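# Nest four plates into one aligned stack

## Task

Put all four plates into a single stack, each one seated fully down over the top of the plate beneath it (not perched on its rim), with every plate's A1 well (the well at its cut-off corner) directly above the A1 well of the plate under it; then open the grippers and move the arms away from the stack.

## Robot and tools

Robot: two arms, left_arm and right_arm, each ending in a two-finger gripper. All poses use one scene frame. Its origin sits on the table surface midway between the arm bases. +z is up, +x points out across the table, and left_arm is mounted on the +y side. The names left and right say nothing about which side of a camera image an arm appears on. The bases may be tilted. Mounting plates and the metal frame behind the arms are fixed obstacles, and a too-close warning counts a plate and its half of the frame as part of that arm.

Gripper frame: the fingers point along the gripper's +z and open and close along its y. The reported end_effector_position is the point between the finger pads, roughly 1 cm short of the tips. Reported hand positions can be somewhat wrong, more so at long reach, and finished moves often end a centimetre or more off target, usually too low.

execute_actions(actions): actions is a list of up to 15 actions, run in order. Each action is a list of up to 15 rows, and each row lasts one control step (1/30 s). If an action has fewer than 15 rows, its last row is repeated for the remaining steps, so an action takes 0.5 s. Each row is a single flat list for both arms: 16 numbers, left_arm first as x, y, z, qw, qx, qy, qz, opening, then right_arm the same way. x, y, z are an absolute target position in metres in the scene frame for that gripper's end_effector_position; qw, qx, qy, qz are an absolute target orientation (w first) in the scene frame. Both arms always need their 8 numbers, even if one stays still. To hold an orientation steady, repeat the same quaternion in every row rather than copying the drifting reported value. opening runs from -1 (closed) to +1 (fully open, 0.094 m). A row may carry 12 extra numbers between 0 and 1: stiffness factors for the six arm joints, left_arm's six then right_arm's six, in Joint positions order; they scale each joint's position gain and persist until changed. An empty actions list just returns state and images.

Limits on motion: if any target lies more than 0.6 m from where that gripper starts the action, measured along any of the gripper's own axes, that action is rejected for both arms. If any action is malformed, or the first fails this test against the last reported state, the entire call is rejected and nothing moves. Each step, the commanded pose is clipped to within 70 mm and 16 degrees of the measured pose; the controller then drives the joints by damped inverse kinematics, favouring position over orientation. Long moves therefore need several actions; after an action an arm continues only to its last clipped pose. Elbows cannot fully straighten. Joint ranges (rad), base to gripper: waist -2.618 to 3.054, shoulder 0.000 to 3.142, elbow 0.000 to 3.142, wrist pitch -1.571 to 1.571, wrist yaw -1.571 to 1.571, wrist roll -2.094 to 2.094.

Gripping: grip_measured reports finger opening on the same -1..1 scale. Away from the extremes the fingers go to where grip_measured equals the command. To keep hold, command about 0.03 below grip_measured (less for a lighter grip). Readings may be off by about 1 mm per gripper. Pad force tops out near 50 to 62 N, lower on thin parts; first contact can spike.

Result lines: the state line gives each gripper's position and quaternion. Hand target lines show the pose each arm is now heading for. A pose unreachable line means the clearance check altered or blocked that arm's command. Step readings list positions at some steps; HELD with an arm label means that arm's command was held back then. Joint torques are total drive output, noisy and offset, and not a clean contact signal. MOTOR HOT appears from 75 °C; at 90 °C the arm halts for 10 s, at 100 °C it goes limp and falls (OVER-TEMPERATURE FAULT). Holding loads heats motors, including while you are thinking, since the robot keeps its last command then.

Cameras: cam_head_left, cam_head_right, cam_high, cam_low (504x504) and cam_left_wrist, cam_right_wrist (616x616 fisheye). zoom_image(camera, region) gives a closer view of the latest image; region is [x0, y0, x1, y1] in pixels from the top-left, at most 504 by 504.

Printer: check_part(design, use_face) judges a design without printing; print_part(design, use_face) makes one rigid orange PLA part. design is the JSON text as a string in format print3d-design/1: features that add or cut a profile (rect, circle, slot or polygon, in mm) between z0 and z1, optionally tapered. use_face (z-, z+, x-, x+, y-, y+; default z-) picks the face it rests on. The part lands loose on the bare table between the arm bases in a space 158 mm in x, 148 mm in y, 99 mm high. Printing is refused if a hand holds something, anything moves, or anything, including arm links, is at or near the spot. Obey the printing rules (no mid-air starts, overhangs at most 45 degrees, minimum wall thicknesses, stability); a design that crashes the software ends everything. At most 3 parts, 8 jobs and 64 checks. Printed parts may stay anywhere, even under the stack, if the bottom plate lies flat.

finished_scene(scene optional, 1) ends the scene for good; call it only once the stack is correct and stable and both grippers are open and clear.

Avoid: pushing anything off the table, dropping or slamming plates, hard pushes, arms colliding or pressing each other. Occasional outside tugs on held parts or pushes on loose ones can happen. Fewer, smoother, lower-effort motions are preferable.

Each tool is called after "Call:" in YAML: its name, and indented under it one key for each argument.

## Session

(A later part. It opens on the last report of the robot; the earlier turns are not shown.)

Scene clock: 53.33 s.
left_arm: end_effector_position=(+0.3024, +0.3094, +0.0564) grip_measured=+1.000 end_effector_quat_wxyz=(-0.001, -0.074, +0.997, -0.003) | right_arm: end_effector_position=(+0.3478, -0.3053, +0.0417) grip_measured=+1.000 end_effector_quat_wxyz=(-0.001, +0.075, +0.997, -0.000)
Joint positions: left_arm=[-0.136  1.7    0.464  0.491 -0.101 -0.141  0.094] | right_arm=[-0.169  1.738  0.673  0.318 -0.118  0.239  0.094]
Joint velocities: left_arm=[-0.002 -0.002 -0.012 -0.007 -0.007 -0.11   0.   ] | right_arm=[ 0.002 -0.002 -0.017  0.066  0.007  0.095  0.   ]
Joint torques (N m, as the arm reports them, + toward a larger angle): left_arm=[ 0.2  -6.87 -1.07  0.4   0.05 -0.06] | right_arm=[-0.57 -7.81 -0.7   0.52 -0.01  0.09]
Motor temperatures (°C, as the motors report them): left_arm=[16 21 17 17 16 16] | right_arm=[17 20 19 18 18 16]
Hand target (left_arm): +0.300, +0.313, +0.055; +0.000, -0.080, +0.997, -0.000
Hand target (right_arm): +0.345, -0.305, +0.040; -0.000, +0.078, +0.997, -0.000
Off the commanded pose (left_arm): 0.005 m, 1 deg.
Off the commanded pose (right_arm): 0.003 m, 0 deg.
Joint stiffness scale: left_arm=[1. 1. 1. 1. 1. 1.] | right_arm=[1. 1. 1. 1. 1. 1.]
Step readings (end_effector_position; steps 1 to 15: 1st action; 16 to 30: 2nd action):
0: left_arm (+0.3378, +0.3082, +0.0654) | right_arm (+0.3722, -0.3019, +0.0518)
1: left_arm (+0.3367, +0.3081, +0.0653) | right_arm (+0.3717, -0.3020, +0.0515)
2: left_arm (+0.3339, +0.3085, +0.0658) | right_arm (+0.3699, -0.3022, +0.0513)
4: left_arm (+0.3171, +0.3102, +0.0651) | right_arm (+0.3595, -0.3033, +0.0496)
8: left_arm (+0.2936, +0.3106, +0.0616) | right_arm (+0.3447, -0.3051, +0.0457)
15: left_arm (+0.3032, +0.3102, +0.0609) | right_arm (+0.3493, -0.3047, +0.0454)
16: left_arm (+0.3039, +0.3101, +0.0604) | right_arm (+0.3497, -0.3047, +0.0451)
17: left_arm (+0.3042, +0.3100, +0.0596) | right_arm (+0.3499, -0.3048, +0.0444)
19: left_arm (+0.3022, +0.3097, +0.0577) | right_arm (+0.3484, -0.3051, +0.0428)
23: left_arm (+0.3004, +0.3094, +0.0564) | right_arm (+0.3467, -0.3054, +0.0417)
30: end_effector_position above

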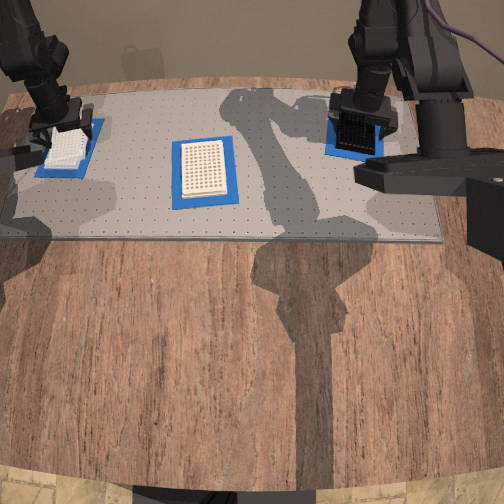

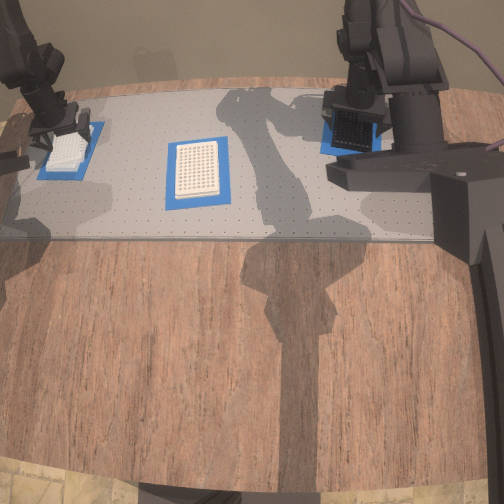

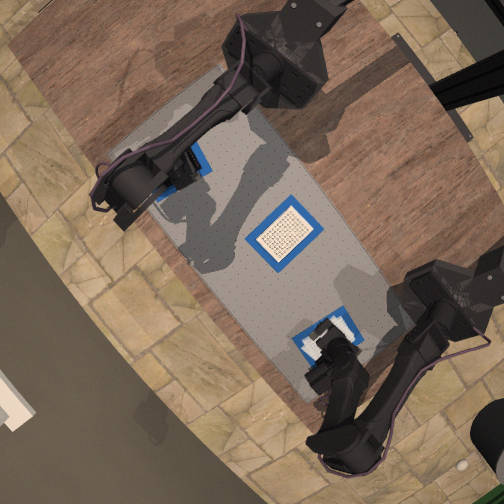

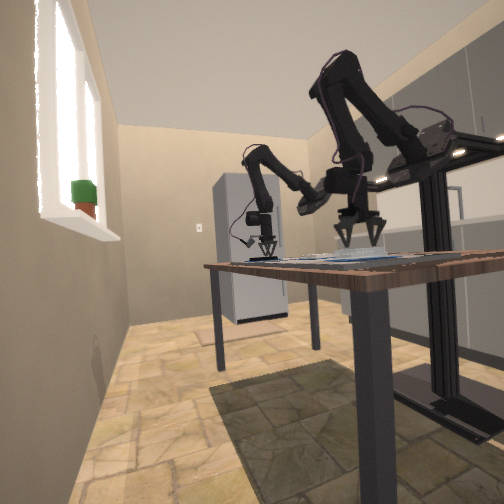

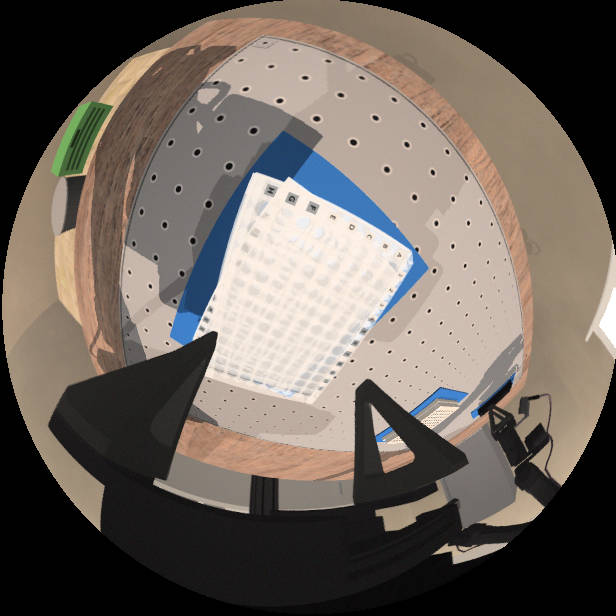

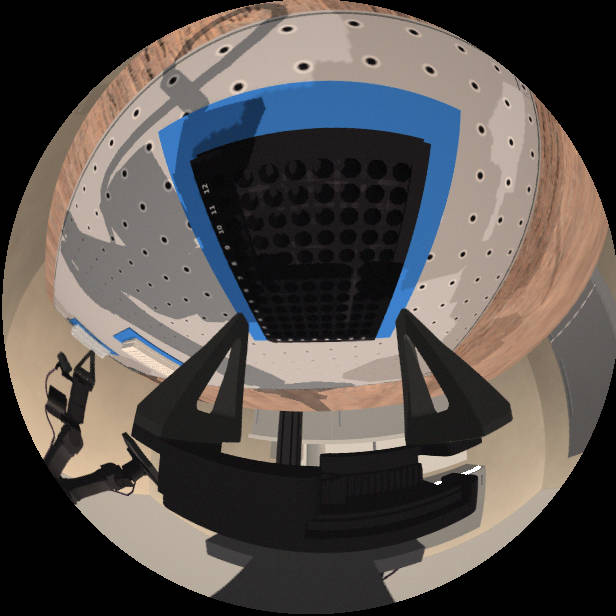

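Call:
execute_actions:
  actions:
    - [[0.30,0.323,0.053,0,-0.07,0.9975,0,1,0.34,-0.297,0.038,0,0.066,0.9978,0,1]]
    - [[0.30,0.323,0.048,0,-0.07,0.9975,0,1,0.34,-0.297,0.033,0,0.066,0.9978,0,1]]

Call:
zoom_image:
  camera: "cam_head_left"
  region: [0,70,150,200]

Call:
zoom_image:
  camera: "cam_low"
  region: [240,220,400,280]

Scene clock: 66.00 s.
left_arm: end_effector_position=(+0.2952, +0.3201, +0.0501) grip_measured=+1.000 end_effector_quat_wxyz=(-0.008, -0.069, +0.998, -0.001) | right_arm: end_effector_position=(+0.3514, -0.2976, +0.0380) grip_measured=+1.000 end_effector_quat_wxyz=(+0.011, +0.065, +0.998, +0.001)
Joint positions: left_arm=[-0.091  1.736  0.464  0.515 -0.07  -0.102  0.094] | right_arm=[-0.142  1.752  0.673  0.358 -0.098  0.24   0.094]
Joint velocities: left_arm=[-0.012 -0.007  0.012  0.022  0.037 -0.051  0.   ] | right_arm=[ 0.002  0.012 -0.012  0.037  0.022 -0.037  0.   ]
Joint torques (N m, as the arm reports them, + toward a larger angle): left_arm=[ 0.21 -6.96 -0.22  0.37  0.05  0.05] | right_arm=[-0.05 -6.39 -1.16  0.54  0.02  0.06]
Motor temperatures (°C, as the motors report them): left_arm=[16 21 17 17 16 16] | right_arm=[17 21 18 18 18 16]
Hand target (left_arm): +0.300, +0.323, +0.048; -0.000, -0.070, +0.998, +0.000
Hand target (right_arm): +0.340, -0.297, +0.033; -0.000, +0.066, +0.998, +0.000
Off the commanded pose (left_arm): 0.006 m, 1 deg.
Off the commanded pose (right_arm): 0.012 m, 1 deg.
Joint stiffness scale: left_arm=[1. 1. 1. 1. 1. 1.] | right_arm=[1. 1. 1. 1. 1. 1.]
Step readings (end_effector_position; steps 1 to 15: 1st action; 16 to 30: 2nd action):
0: left_arm (+0.3027, +0.3094, +0.0564) | right_arm (+0.3480, -0.3053, +0.0417)
1: left_arm (+0.3028, +0.3099, +0.0563) | right_arm (+0.3484, -0.3048, +0.0416)
2: left_arm (+0.3028, +0.3122, +0.0561) | right_arm (+0.3490, -0.3033, +0.0414)
4: left_arm (+0.3027, +0.3193, +0.0556) | right_arm (+0.3500, -0.2987, +0.0411)
8: left_arm (+0.3029, +0.3222, +0.0555) | right_arm (+0.3512, -0.2955, +0.0409)
15: left_arm (+0.3032, +0.3211, +0.0554) | right_arm (+0.3522, -0.2960, +0.0409)
16: left_arm (+0.3029, +0.3210, +0.0549) | right_arm (+0.3519, -0.2961, +0.0404)
17: left_arm (+0.3021, +0.3209, +0.0538) | right_arm (+0.3514, -0.2964, +0.0392)
19: left_arm (+0.2979, +0.3205, +0.0516) | right_arm (+0.3514, -0.2975, +0.0380)
23: left_arm (+0.2943, +0.3201, +0.0501) | right_arm (+0.3514, -0.2976, +0.0380)
30: end_effector_position above

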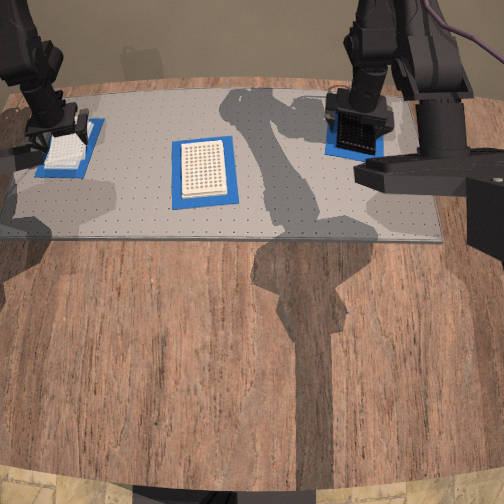

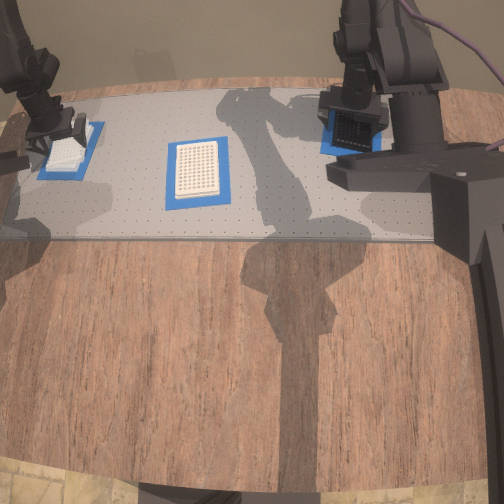

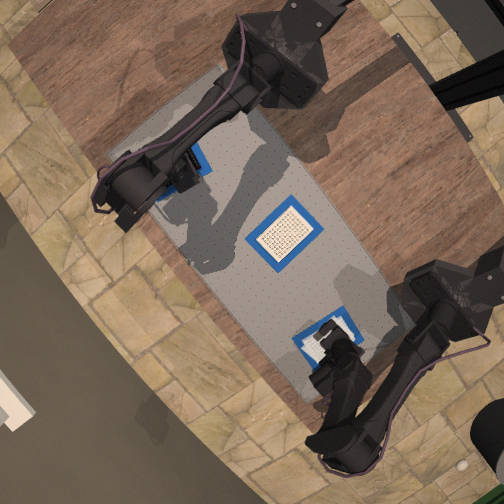

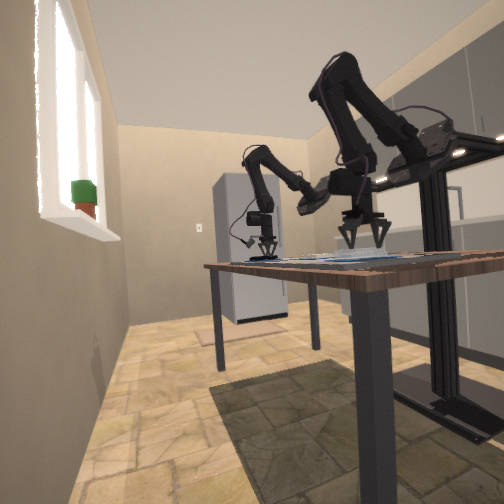

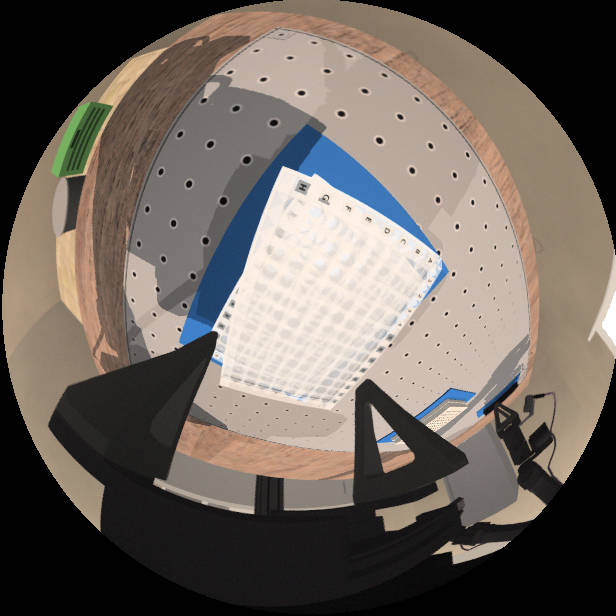

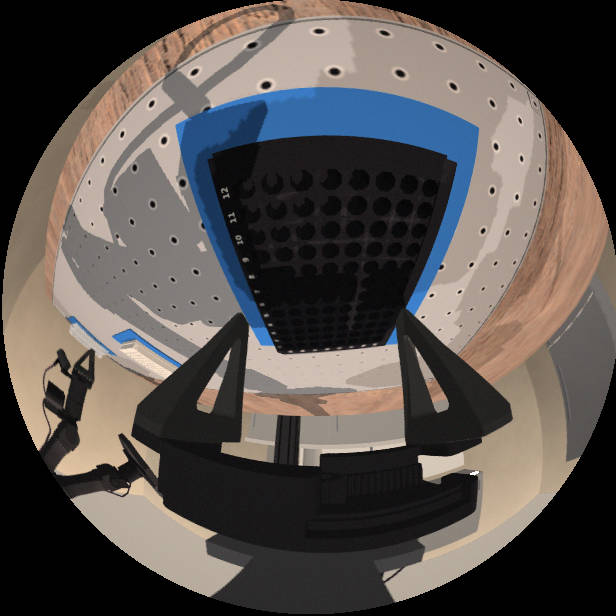

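Region (0, 70, 150, 200) of cam_head_left's 504x504 image, scaled by 3.360, with more detail than that image has; it fills the top 437 rows of this view, and the rest is white.

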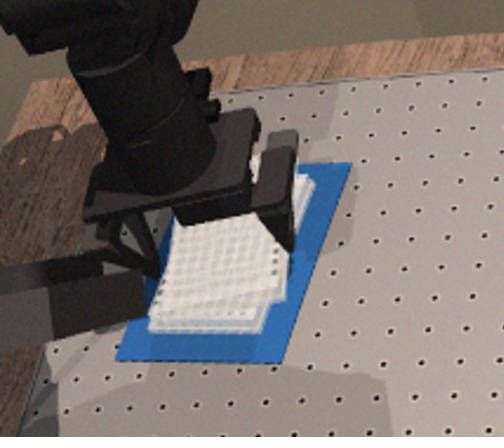

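Region (240, 220, 400, 280) of cam_low's 504x504 image, scaled by 3.150, with more detail than that image has; it fills the top 189 rows of this view, and the rest is white.

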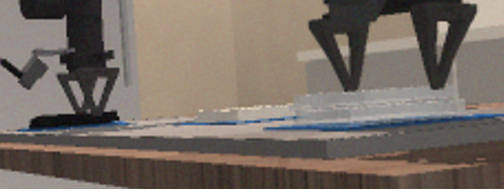

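Call:
execute_actions:
  actions:
    - [[0.305,0.32,0.05,0,-0.07,0.9975,0,1,0.345,-0.298,0.042,0,0.07,0.9975,0,1]]
    - [[0.305,0.32,0.045,0,-0.07,0.9975,0,1,0.34,-0.303,0.04,0,0.07,0.9975,0,1]]
    - [[0.305,0.32,0.042,0,-0.07,0.9975,0,1,0.34,-0.303,0.03,0,0.07,0.9975,0,1]]

Call:
zoom_image:
  camera: "cam_left_wrist"
  region: [150,150,470,450]

Call:
zoom_image:
  camera: "cam_low"
  region: [240,220,400,280]

Scene clock: 73.37 s.
left_arm: end_effector_position=(+0.2937, +0.3197, +0.0454) grip_measured=+1.000 end_effector_quat_wxyz=(-0.014, -0.069, +0.998, -0.001) | right_arm: end_effector_position=(+0.3511, -0.2996, +0.0370) grip_measured=+1.000 end_effector_quat_wxyz=(+0.012, +0.065, +0.998, -0.004)
Joint positions: left_arm=[-0.091  1.76   0.48   0.513 -0.07  -0.102  0.094] | right_arm=[-0.142  1.758  0.673  0.364 -0.088  0.24   0.094]
Joint velocities: left_arm=[ 0.022 -0.007  0.007 -0.051 -0.051  0.007  0.   ] | right_arm=[-0.017 -0.007 -0.012 -0.051 -0.037  0.022  0.   ]
Joint torques (N m, as the arm reports them, + toward a larger angle): left_arm=[-0.57 -6.78  0.95  0.34 -0.03 -0.02] | right_arm=[-1.45 -5.4  -0.57  0.58 -0.17  0.02]
Motor temperatures (°C, as the motors report them): left_arm=[16 21 17 17 16 16] | right_arm=[17 20 18 18 18 16]
Hand target (left_arm): +0.305, +0.320, +0.042; -0.000, -0.070, +0.998, -0.000
Hand target (right_arm): +0.340, -0.303, +0.031; -0.000, +0.070, +0.998, +0.000
Off the commanded pose (left_arm): 0.012 m, 2 deg.
Off the commanded pose (right_arm): 0.014 m, 1 deg.
Joint stiffness scale: left_arm=[1. 1. 1. 1. 1. 1.] | right_arm=[1. 1. 1. 1. 1. 1.]
Step readings (end_effector_position; steps 1 to 15: 1st action; 16 to 30: 2nd action; 31 to 45: 3rd action):
0: left_arm (+0.2954, +0.3201, +0.0501) | right_arm (+0.3514, -0.2976, +0.0380)
1: left_arm (+0.2953, +0.3201, +0.0501) | right_arm (+0.3516, -0.2976, +0.0383)
2: left_arm (+0.2952, +0.3201, +0.0501) | right_arm (+0.3518, -0.2975, +0.0388)
4: left_arm (+0.2949, +0.3201, +0.0501) | right_arm (+0.3518, -0.2972, +0.0390)
8: left_arm (+0.2946, +0.3201, +0.0501) | right_arm (+0.3518, -0.2972, +0.0390)
15: left_arm (+0.2945, +0.3201, +0.0501) | right_arm (+0.3518, -0.2972, +0.0390)
16: left_arm (+0.2945, +0.3201, +0.0501) | right_arm (+0.3518, -0.2972, +0.0390)
17: left_arm (+0.2945, +0.3201, +0.0501) | right_arm (+0.3518, -0.2971, +0.0390)
19: left_arm (+0.2945, +0.3201, +0.0501) | right_arm (+0.3518, -0.2971, +0.0390)
23: left_arm (+0.2945, +0.3201, +0.0501) | right_arm (+0.3518, -0.2971, +0.0390)
30: left_arm (+0.2945, +0.3201, +0.0501) | right_arm (+0.3518, -0.2971, +0.0390)
31: left_arm (+0.2945, +0.3201, +0.0496) | right_arm (+0.3515, -0.2972, +0.0385)
32: left_arm (+0.2948, +0.3200, +0.0484) | right_arm (+0.3510, -0.2976, +0.0375)
34: left_arm (+0.2946, +0.3198, +0.0462) | right_arm (+0.3510, -0.2987, +0.0370)
38: left_arm (+0.2937, +0.3197, +0.0454) | right_arm (+0.3511, -0.2993, +0.0370)
45: end_effector_position above

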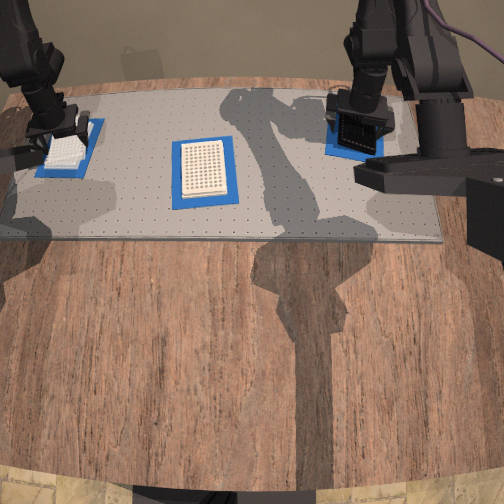

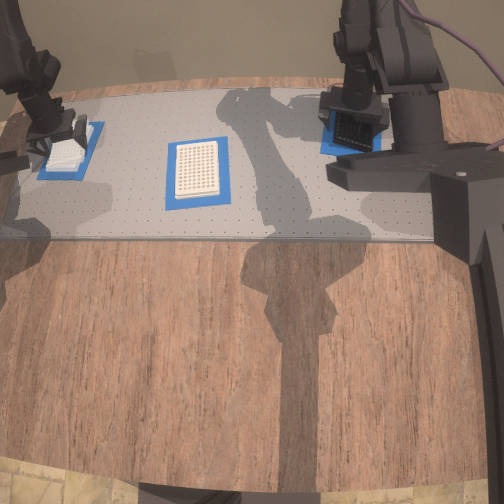

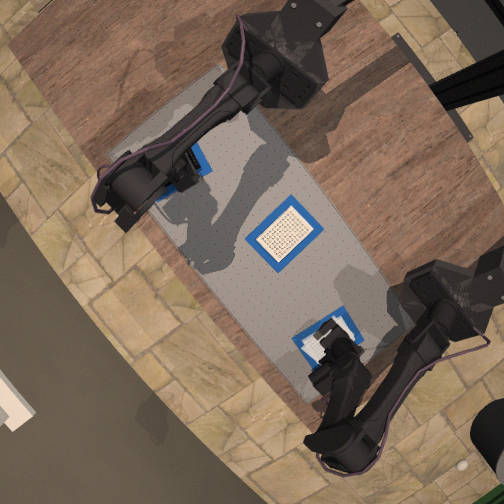

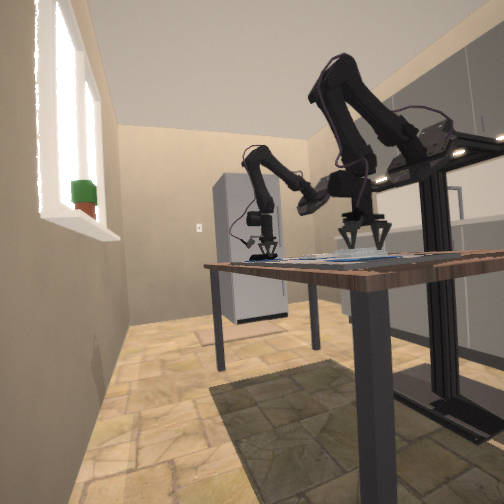

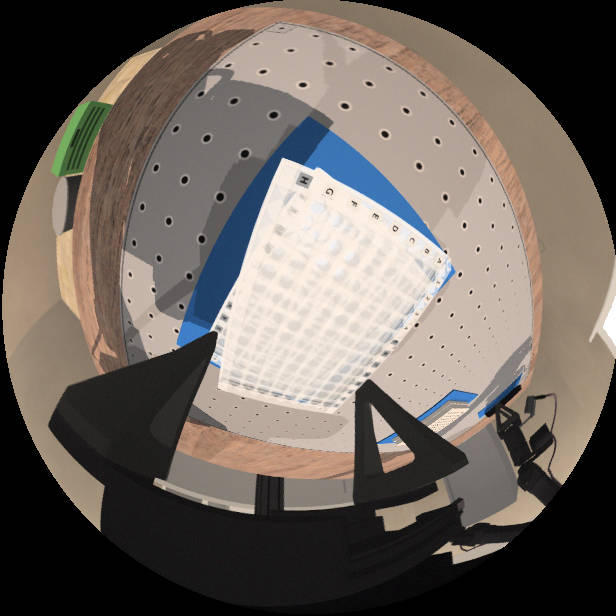

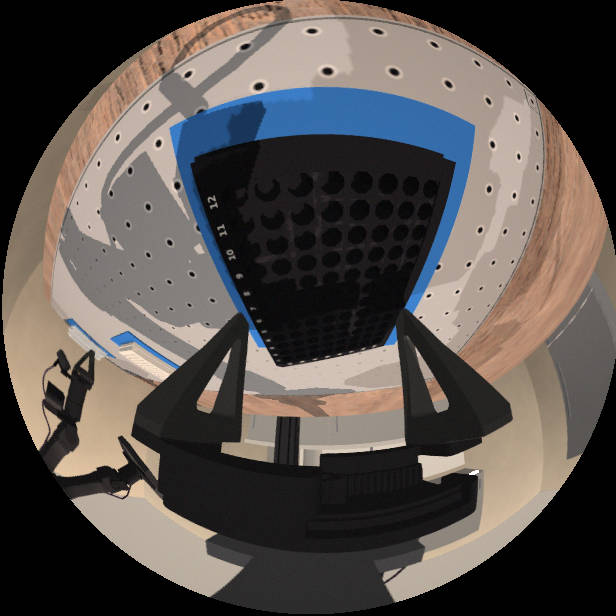

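Region (150, 150, 470, 450) of cam_left_wrist's 616x616 image, scaled by 1.575, with more detail than that image has; it fills the top 472 rows of this view, and the rest is white.

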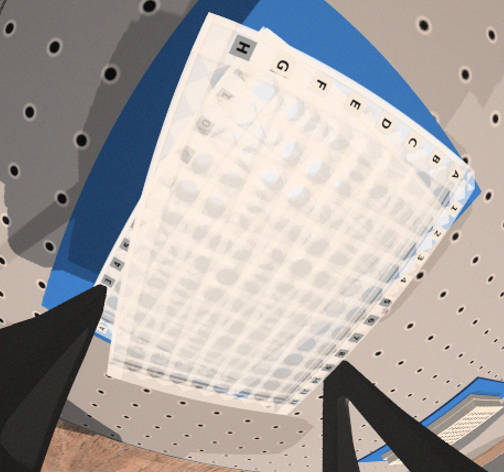

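Region (240, 220, 400, 280) of cam_low's 504x504 image, scaled by 3.150, with more detail than that image has; it fills the top 189 rows of this view, and the rest is white.

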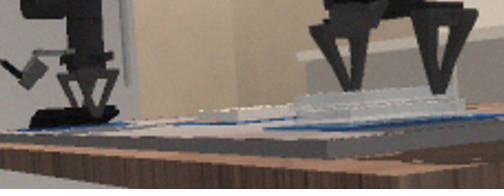

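Call:
execute_actions:
  actions:
    - [[0.305,0.32,0.037,0,-0.07,0.9975,0,1,0.335,-0.308,0.06,0,0.07,0.9975,0,1]]
    - [[0.305,0.32,0.037,0,-0.07,0.9975,0,0.85,0.335,-0.306,0.04,0,0.07,0.9975,0,1]]
    - [[0.305,0.32,0.037,0,-0.07,0.9975,0,0.72,0.335,-0.306,0.04,0,0.07,0.9975,0,1]]

Scene clock: 82.43 s.
left_arm: end_effector_position=(+0.2929, +0.3193, +0.0406) grip_measured=+0.752 end_effector_quat_wxyz=(-0.015, -0.069, +0.998, -0.001) | right_arm: end_effector_position=(+0.3243, -0.3076, +0.0415) grip_measured=+1.000 end_effector_quat_wxyz=(-0.014, +0.072, +0.997, -0.002)
Joint positions: left_arm=[-0.091  1.787  0.491  0.526 -0.07  -0.102  0.082] | right_arm=[-0.171  1.749  0.611  0.365 -0.122  0.227  0.094]
Joint velocities: left_arm=[-0.017  0.007 -0.012 -0.066  0.051  0.051 -0.   ] | right_arm=[ 0.002  0.002 -0.012  0.022  0.037  0.022  0.   ]
Joint torques (N m, as the arm reports them, + toward a larger angle): left_arm=[-0.48 -6.83  0.94  0.35 -0.02 -0.01] | right_arm=[-0.41 -8.06  1.18  0.44  0.02  0.05]
Motor temperatures (°C, as the motors report them): left_arm=[16 21 17 17 16 16] | right_arm=[17 20 18 18 18 16]
Hand target (left_arm): +0.305, +0.320, +0.037; -0.000, -0.070, +0.998, -0.000
Hand target (right_arm): +0.335, -0.306, +0.040; -0.000, +0.070, +0.998, -0.000
Off the commanded pose (left_arm): 0.013 m, 2 deg.
Off the commanded pose (right_arm): 0.011 m, 2 deg.
Joint stiffness scale: left_arm=[1. 1. 1. 1. 1. 1.] | right_arm=[1. 1. 1. 1. 1. 1.]
Step readings (end_effector_position; steps 1 to 15: 1st action; 16 to 30: 2nd action; 31 to 45: 3rd action):
0: left_arm (+0.2937, +0.3197, +0.0454) | right_arm (+0.3511, -0.2996, +0.0370)
1: left_arm (+0.2934, +0.3197, +0.0450) | right_arm (+0.3505, -0.3002, +0.0391)
2: left_arm (+0.2933, +0.3196, +0.0439) | right_arm (+0.3487, -0.3007, +0.0435)
4: left_arm (+0.2928, +0.3194, +0.0416) | right_arm (+0.3451, -0.3038, +0.0511)
8: left_arm (+0.2921, +0.3193, +0.0406) | right_arm (+0.3441, -0.3055, +0.0550)
15: left_arm (+0.2928, +0.3193, +0.0406) | right_arm (+0.3431, -0.3043, +0.0550)
16: left_arm (+0.2928, +0.3193, +0.0406) | right_arm (+0.3421, -0.3045, +0.0538)
17: left_arm (+0.2928, +0.3193, +0.0406) | right_arm (+0.3409, -0.3049, +0.0513)
19: left_arm (+0.2929, +0.3193, +0.0406) | right_arm (+0.3319, -0.3064, +0.0457)
23: left_arm (+0.2929, +0.3193, +0.0406) | right_arm (+0.3238, -0.3076, +0.0415)
30: left_arm (+0.2929, +0.3193, +0.0406) | right_arm (+0.3243, -0.3076, +0.0415)
31: left_arm (+0.2929, +0.3193, +0.0406) | right_arm (+0.3243, -0.3076, +0.0415)
32: left_arm (+0.2929, +0.3193, +0.0406) | right_arm (+0.3243, -0.3076, +0.0415)
34: left_arm (+0.2929, +0.3193, +0.0406) | right_arm (+0.3243, -0.3076, +0.0415)
38: left_arm (+0.2929, +0.3193, +0.0406) | right_arm (+0.3243, -0.3076, +0.0415)
45: end_effector_position above

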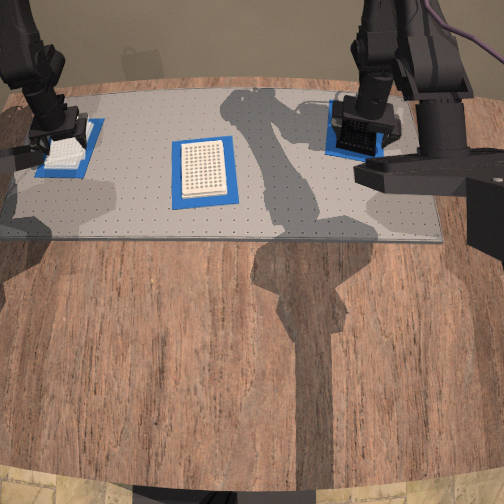

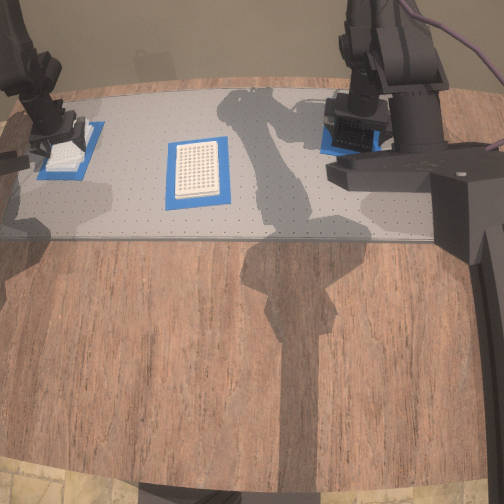

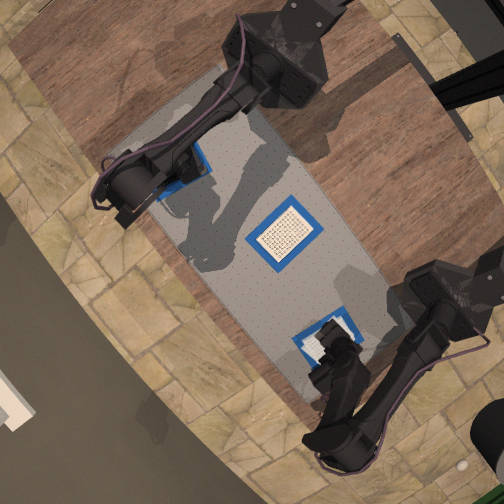

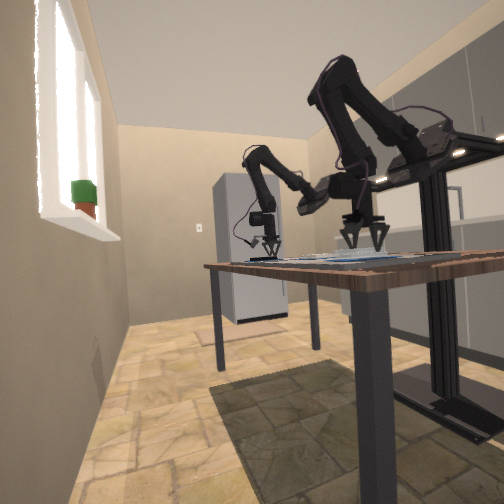

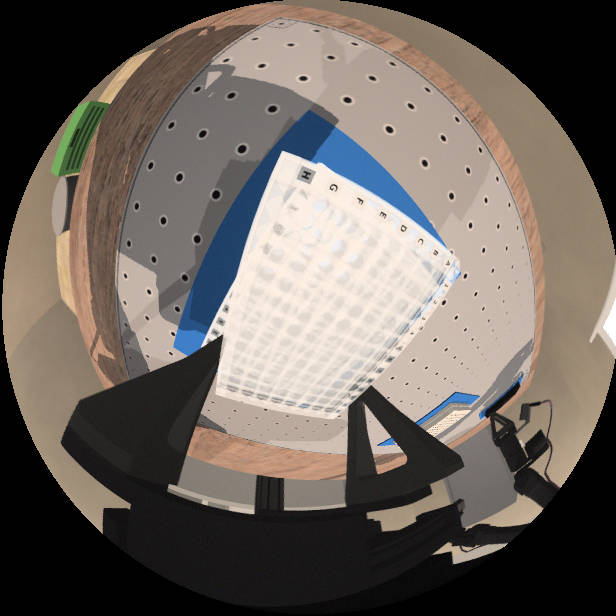

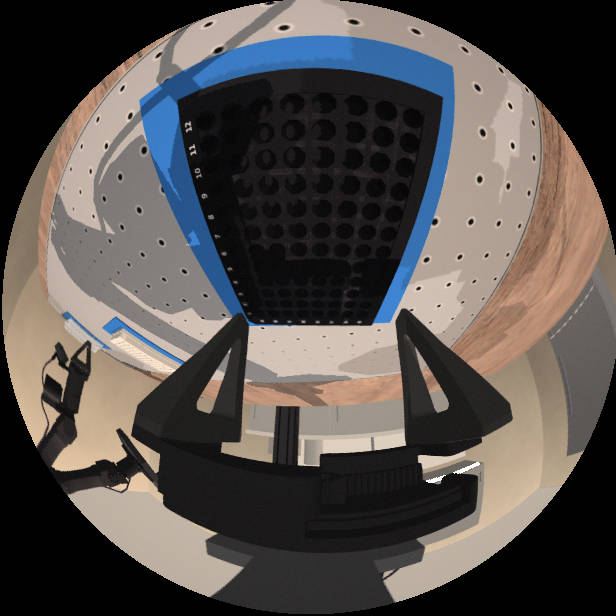

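Call:
execute_actions:
  actions:
    - [[0.30,0.32,0.075,0,-0.07,0.9975,0,0.72,0.372,-0.306,0.042,0,0.078,0.997,0,1]]
    - [[0.32,0.26,0.08,0,0.2,0.98,0,0.72,0.372,-0.306,0.04,0,0.078,0.997,0,1]]
    - [[0.33,0.19,0.075,0,0.55,0.835,0,0.72,0.372,-0.306,0.04,0,0.078,0.997,0,1]]
    - [[0.33,0.19,0.055,0,0.766,0.643,0,0.72,0.372,-0.306,0.04,0,0.078,0.997,0,1]]
    - [[0.33,0.19,0.035,0,0.766,0.643,0,0.72,0.372,-0.306,0.04,0,0.078,0.997,0,1]]

Scene clock: 94.10 s.
left_arm: end_effector_position=(+0.3177, +0.1976, +0.0363) grip_measured=+0.753 end_effector_quat_wxyz=(-0.019, +0.767, +0.642, -0.002) | right_arm: end_effector_position=(+0.3663, -0.3041, +0.0400) grip_measured=+1.000 end_effector_quat_wxyz=(-0.002, +0.073, +0.997, +0.000)
Joint positions: left_arm=[-0.526  1.9    0.728  0.323 -0.404  1.46   0.082] | right_arm=[-0.171  1.742  0.75   0.244 -0.122  0.232  0.094]
Joint velocities: left_arm=[-0.002  0.002 -0.007 -0.037 -0.081 -0.022 -0.003] | right_arm=[ 0.007  0.012  0.007 -0.007  0.037  0.022  0.   ]
Joint torques (N m, as the arm reports them, + toward a larger angle): left_arm=[-2.87 -8.17  1.72  0.26  0.17  0.04] | right_arm=[-1.26 -9.16  2.49  0.17 -0.04  0.08]
Motor temperatures (°C, as the motors report them): left_arm=[16 21 17 17 16 16] | right_arm=[17 21 18 18 18 16]
Hand target (left_arm): +0.330, +0.190, +0.035; -0.000, +0.766, +0.643, -0.000
Hand target (right_arm): +0.372, -0.306, +0.040; +0.000, +0.078, +0.997, -0.000
Off the commanded pose (left_arm): 0.015 m, 2 deg.
Off the commanded pose (right_arm): 0.006 m, 1 deg.
Joint stiffness scale: left_arm=[1. 1. 1. 1. 1. 1.] | right_arm=[1. 1. 1. 1. 1. 1.]
Step readings (end_effector_position; steps 1 to 15: 1st action; 16 to 30: 2nd action; 31 to 45: 3rd action; 46 to 60: 4th action; 61 to 75: 5th action):
0: left_arm (+0.2929, +0.3193, +0.0406) | right_arm (+0.3243, -0.3076, +0.0415)
1: left_arm (+0.2935, +0.3195, +0.0431) | right_arm (+0.3254, -0.3075, +0.0412)
2: left_arm (+0.2937, +0.3200, +0.0493) | right_arm (+0.3295, -0.3072, +0.0405)
4: left_arm (+0.3013, +0.3213, +0.0616) | right_arm (+0.3496, -0.3056, +0.0394)
8: left_arm (+0.3169, +0.3227, +0.0709) | right_arm (+0.3741, -0.3034, +0.0400)
15: left_arm (+0.3109, +0.3225, +0.0709) | right_arm (+0.3669, -0.3040, +0.0400)
16: left_arm (+0.3100, +0.3195, +0.0713) | right_arm (+0.3666, -0.3041, +0.0400)
17: left_arm (+0.3092, +0.3070, +0.0726) | right_arm (+0.3664, -0.3041, +0.0400)
19: left_arm (+0.3077, +0.2697, +0.0769) | right_arm (+0.3664, -0.3041, +0.0400)
23: left_arm (+0.3123, +0.2512, +0.0795) | right_arm (+0.3663, -0.3041, +0.0400)
30: left_arm (+0.3103, +0.2604, +0.0788) | right_arm (+0.3663, -0.3041, +0.0400)
31: left_arm (+0.3106, +0.2579, +0.0789) | right_arm (+0.3663, -0.3041, +0.0400)
32: left_arm (+0.3123, +0.2459, +0.0785) | right_arm (+0.3663, -0.3041, +0.0400)
34: left_arm (+0.3190, +0.2069, +0.0791) | right_arm (+0.3663, -0.3041, +0.0400)
38: left_arm (+0.3305, +0.1823, +0.0781) | right_arm (+0.3663, -0.3041, +0.0400)
45: left_arm (+0.3254, +0.1943, +0.0749) | right_arm (+0.3663, -0.3041, +0.0400)
46: left_arm (+0.3244, +0.1948, +0.0730) | right_arm (+0.3663, -0.3041, +0.0400)
47: left_arm (+0.3243, +0.1940, +0.0690) | right_arm (+0.3663, -0.3041, +0.0400)
49: left_arm (+0.3218, +0.1930, +0.0608) | right_arm (+0.3663, -0.3041, +0.0400)
53: left_arm (+0.3170, +0.1937, +0.0560) | right_arm (+0.3663, -0.3041, +0.0400)
60: left_arm (+0.3190, +0.1936, +0.0559) | right_arm (+0.3663, -0.3041, +0.0400)
61: left_arm (+0.3194, +0.1935, +0.0542) | right_arm (+0.3663, -0.3041, +0.0400)
62: left_arm (+0.3207, +0.1933, +0.0504) | right_arm (+0.3663, -0.3041, +0.0400)
64: left_arm (+0.3199, +0.1956, +0.0422) | right_arm (+0.3663, -0.3041, +0.0400)
68: left_arm (+0.3146, +0.1994, +0.0365) | right_arm (+0.3663, -0.3041, +0.0400)
75: end_effector_position above

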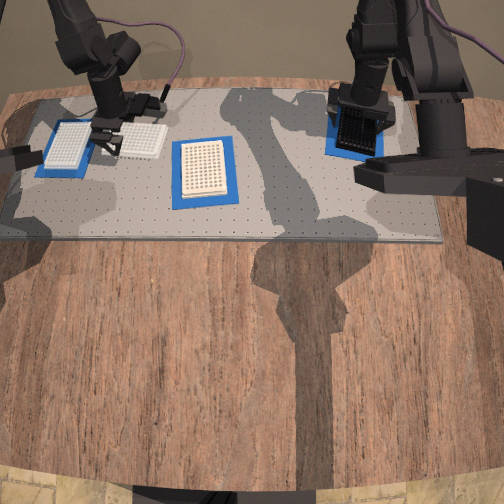

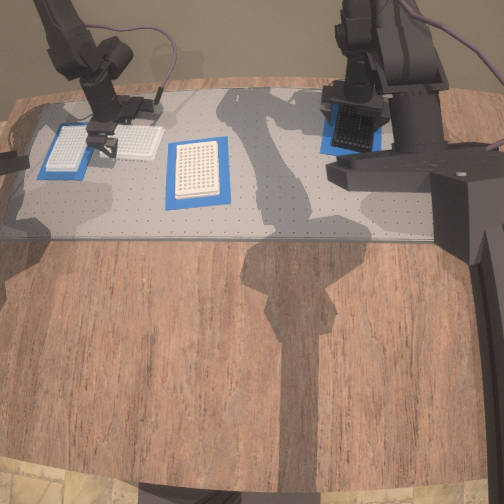

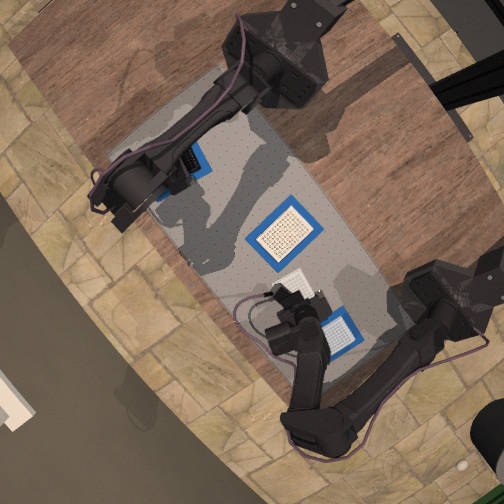

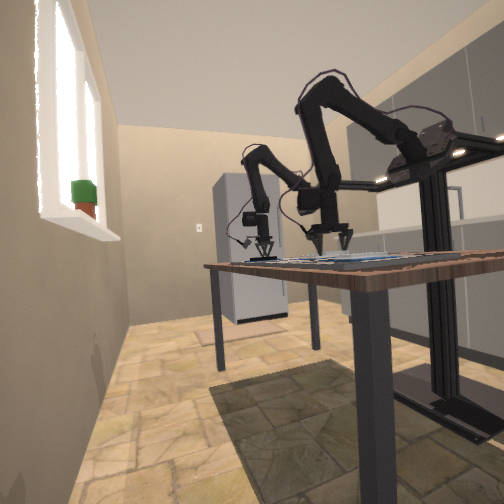

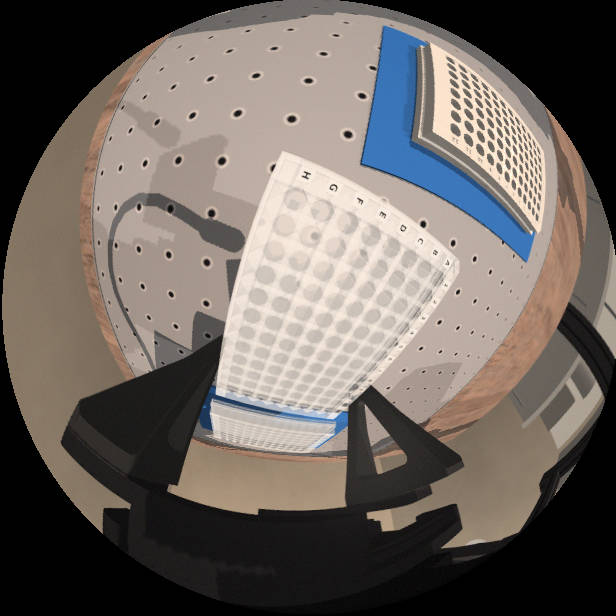

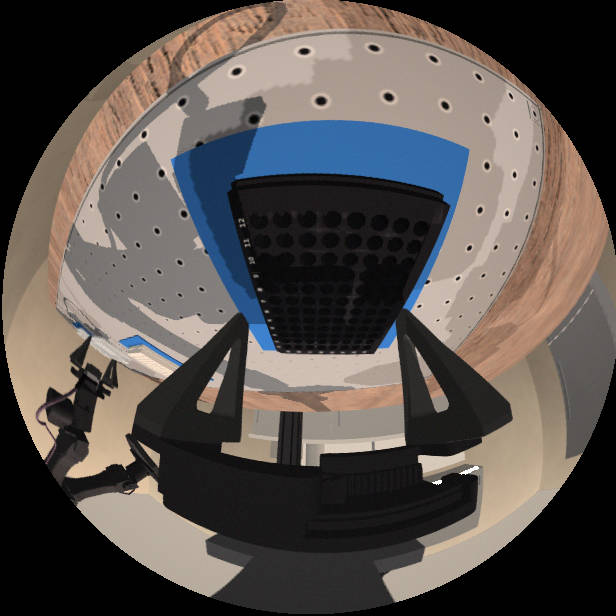

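Call:
execute_actions:
  actions:
    - [[0.33,0.19,0.024,0,0.766,0.643,0,0.72,0.367,-0.313,0.052,0,0.108,0.994,0,1]]
    - [[0.33,0.19,0.024,0,0.766,0.643,0,1,0.372,-0.311,0.04,0,0.108,0.994,0,1]]
    - [[0.32,0.19,0.075,0,0.766,0.643,0,1,0.372,-0.311,0.04,0,0.108,0.994,0,1]]
    - [[0.32,0.18,0.08,0,0.3,0.954,0,1,0.372,-0.311,0.04,0,0.108,0.994,0,1]]
    - [[0.32,0.17,0.08,0,-0.3,0.954,0,1,0.372,-0.311,0.04,0,0.108,0.994,0,1]]
    - [[0.32,0.165,0.065,0,-0.643,0.766,0,1,0.372,-0.311,0.04,0,0.108,0.994,0,1]]
    - [[0.32,0.165,0.045,0,-0.643,0.766,0,1,0.372,-0.311,0.04,0,0.108,0.994,0,1]]

Scene clock: 102.40 s.
left_arm: end_effector_position=(+0.3077, +0.1695, +0.0469) grip_measured=+1.000 end_effector_quat_wxyz=(-0.018, -0.518, +0.855, +0.001) | right_arm: end_effector_position=(+0.3658, -0.3102, +0.0414) grip_measured=+1.000 end_effector_quat_wxyz=(-0.004, +0.105, +0.994, +0.000)
Joint positions: left_arm=[-0.607  1.898  0.72   0.312 -0.414 -1.44   0.094] | right_arm=[-0.192  1.739  0.75   0.234 -0.138  0.281  0.094]
Joint velocities: left_arm=[ 0.012  0.017 -0.007  0.037 -0.022 -1.311  0.   ] | right_arm=[ 0.012  0.002 -0.012  0.037  0.095 -0.022  0.   ]
Joint torques (N m, as the arm reports them, + toward a larger angle): left_arm=[-3.25 -7.7   1.94  0.25 -0.03 -0.04] | right_arm=[-1.01 -8.6   2.51  0.27  0.01  0.09]
Motor temperatures (°C, as the motors report them): left_arm=[17 22 17 17 16 16] | right_arm=[17 22 18 18 18 16]
Hand target (left_arm): +0.320, +0.165, +0.045; -0.007, -0.605, +0.796, -0.008
Hand target (right_arm): +0.372, -0.311, +0.040; +0.000, +0.108, +0.994, -0.000
Off the commanded pose (left_arm): 0.013 m, 18 deg; orientation clipped at the last step of the last action.
Off the commanded pose (right_arm): 0.006 m, 1 deg.
Joint stiffness scale: left_arm=[1. 1. 1. 1. 1. 1.] | right_arm=[1. 1. 1. 1. 1. 1.]
Step readings (end_effector_position; steps 1 to 15: 1st action; 16 to 30: 2nd action; 31 to 45: 3rd action; 46 to 60: 4th action; 61 to 75: 5th action; 76 to 90: 6th action; 91 to 105: 7th action):
0: left_arm (+0.3184, +0.1971, +0.0363) | right_arm (+0.3663, -0.3041, +0.0400)
1: left_arm (+0.3186, +0.1969, +0.0354) | right_arm (+0.3666, -0.3040, +0.0405)
2: left_arm (+0.3194, +0.1963, +0.0333) | right_arm (+0.3672, -0.3049, +0.0417)
4: left_arm (+0.3199, +0.1960, +0.0289) | right_arm (+0.3711, -0.3077, +0.0445)
8: left_arm (+0.3179, +0.1968, +0.0264) | right_arm (+0.3749, -0.3094, +0.0471)
15: left_arm (+0.3187, +0.1956, +0.0264) | right_arm (+0.3745, -0.3088, +0.0471)
16: left_arm (+0.3185, +0.1936, +0.0264) | right_arm (+0.3738, -0.3089, +0.0466)
17: left_arm (+0.3185, +0.1934, +0.0264) | right_arm (+0.3728, -0.3091, +0.0458)
19: left_arm (+0.3188, +0.1944, +0.0262) | right_arm (+0.3689, -0.3097, +0.0433)
23: left_arm (+0.3189, +0.1944, +0.0262) | right_arm (+0.3658, -0.3102, +0.0414)
30: left_arm (+0.3189, +0.1944, +0.0262) | right_arm (+0.3658, -0.3102, +0.0414)
31: left_arm (+0.3192, +0.1950, +0.0294) | right_arm (+0.3658, -0.3102, +0.0414)
32: left_arm (+0.3178, +0.1965, +0.0373) | right_arm (+0.3658, -0.3102, +0.0414)
34: left_arm (+0.3208, +0.1952, +0.0545) | right_arm (+0.3658, -0.3102, +0.0414)
38: left_arm (+0.3367, +0.1888, +0.0700) | right_arm (+0.3658, -0.3102, +0.0414)
45: left_arm (+0.3334, +0.1920, +0.0704) | right_arm (+0.3658, -0.3102, +0.0414)
46: left_arm (+0.3325, +0.1918, +0.0708) | right_arm (+0.3658, -0.3102, +0.0414)
47: left_arm (+0.3311, +0.1907, +0.0715) | right_arm (+0.3658, -0.3102, +0.0414)
49: left_arm (+0.3278, +0.1863, +0.0734) | right_arm (+0.3658, -0.3102, +0.0414)
53: left_arm (+0.3259, +0.1829, +0.0746) | right_arm (+0.3658, -0.3102, +0.0414)
60: left_arm (+0.3260, +0.1831, +0.0746) | right_arm (+0.3658, -0.3102, +0.0414)
61: left_arm (+0.3260, +0.1827, +0.0749) | right_arm (+0.3658, -0.3102, +0.0414)
62: left_arm (+0.3259, +0.1816, +0.0754) | right_arm (+0.3658, -0.3102, +0.0414)
64: left_arm (+0.3251, +0.1775, +0.0770) | right_arm (+0.3658, -0.3102, +0.0414)
68: left_arm (+0.3246, +0.1748, +0.0779) | right_arm (+0.3658, -0.3102, +0.0414)
75: left_arm (+0.3246, +0.1748, +0.0779) | right_arm (+0.3658, -0.3102, +0.0414)
76: left_arm (+0.3239, +0.1746, +0.0768) | right_arm (+0.3658, -0.3102, +0.0414)
77: left_arm (+0.3229, +0.1737, +0.0744) | right_arm (+0.3658, -0.3102, +0.0414)
79: left_arm (+0.3154, +0.1735, +0.0690) | right_arm (+0.3658, -0.3102, +0.0414)
83: left_arm (+0.3056, +0.1741, +0.0650) | right_arm (+0.3658, -0.3102, +0.0414)
90: left_arm (+0.3111, +0.1703, +0.0647) | right_arm (+0.3658, -0.3102, +0.0414)
91: left_arm (+0.3109, +0.1700, +0.0632) | right_arm (+0.3658, -0.3102, +0.0414)
92: left_arm (+0.3116, +0.1691, +0.0594) | right_arm (+0.3658, -0.3102, +0.0414)
94: left_arm (+0.3112, +0.1690, +0.0515) | right_arm (+0.3658, -0.3102, +0.0414)
98: left_arm (+0.3072, +0.1705, +0.0469) | right_arm (+0.3658, -0.3102, +0.0414)
105: end_effector_position above

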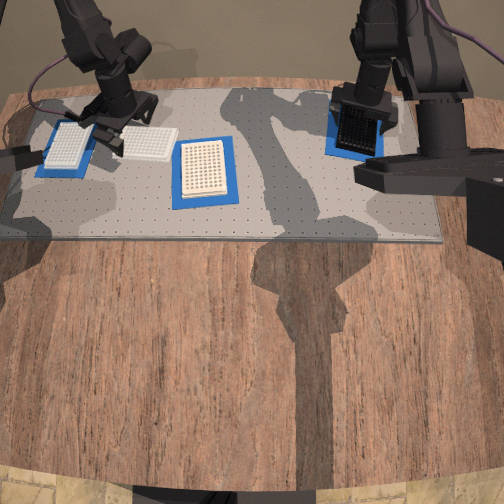

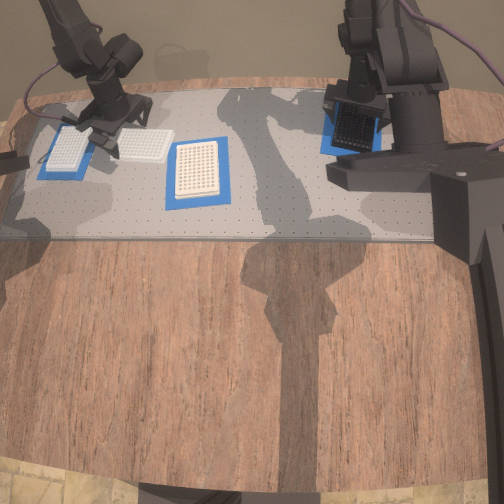

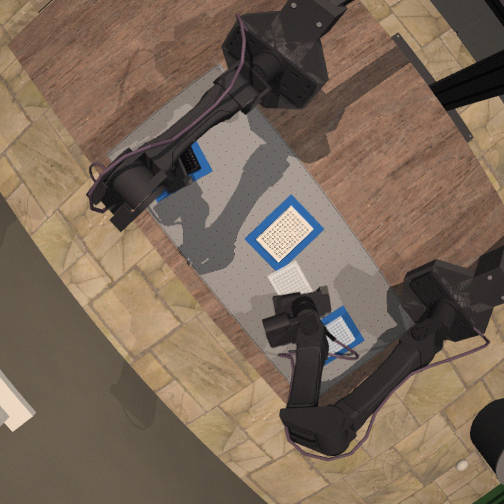

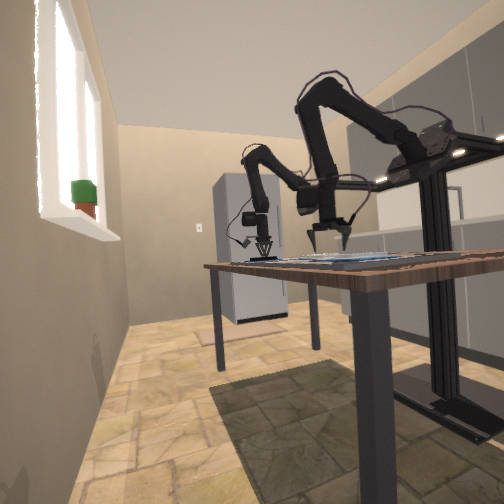

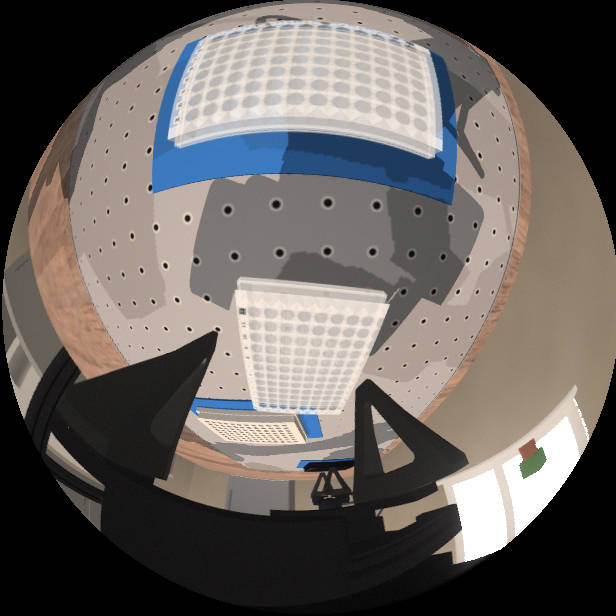

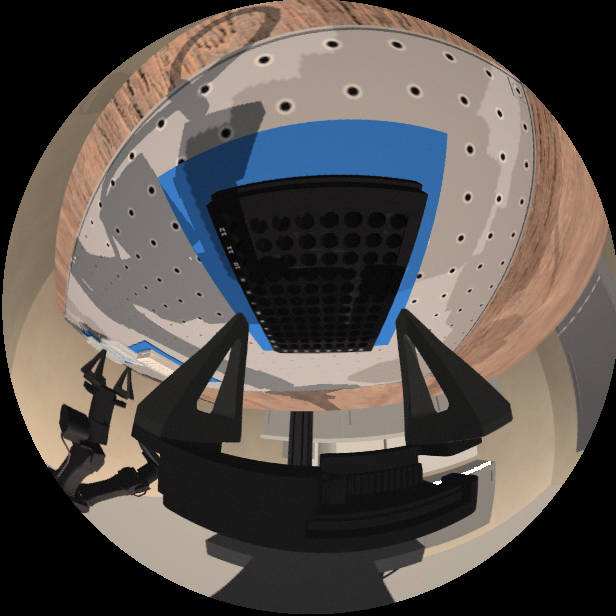

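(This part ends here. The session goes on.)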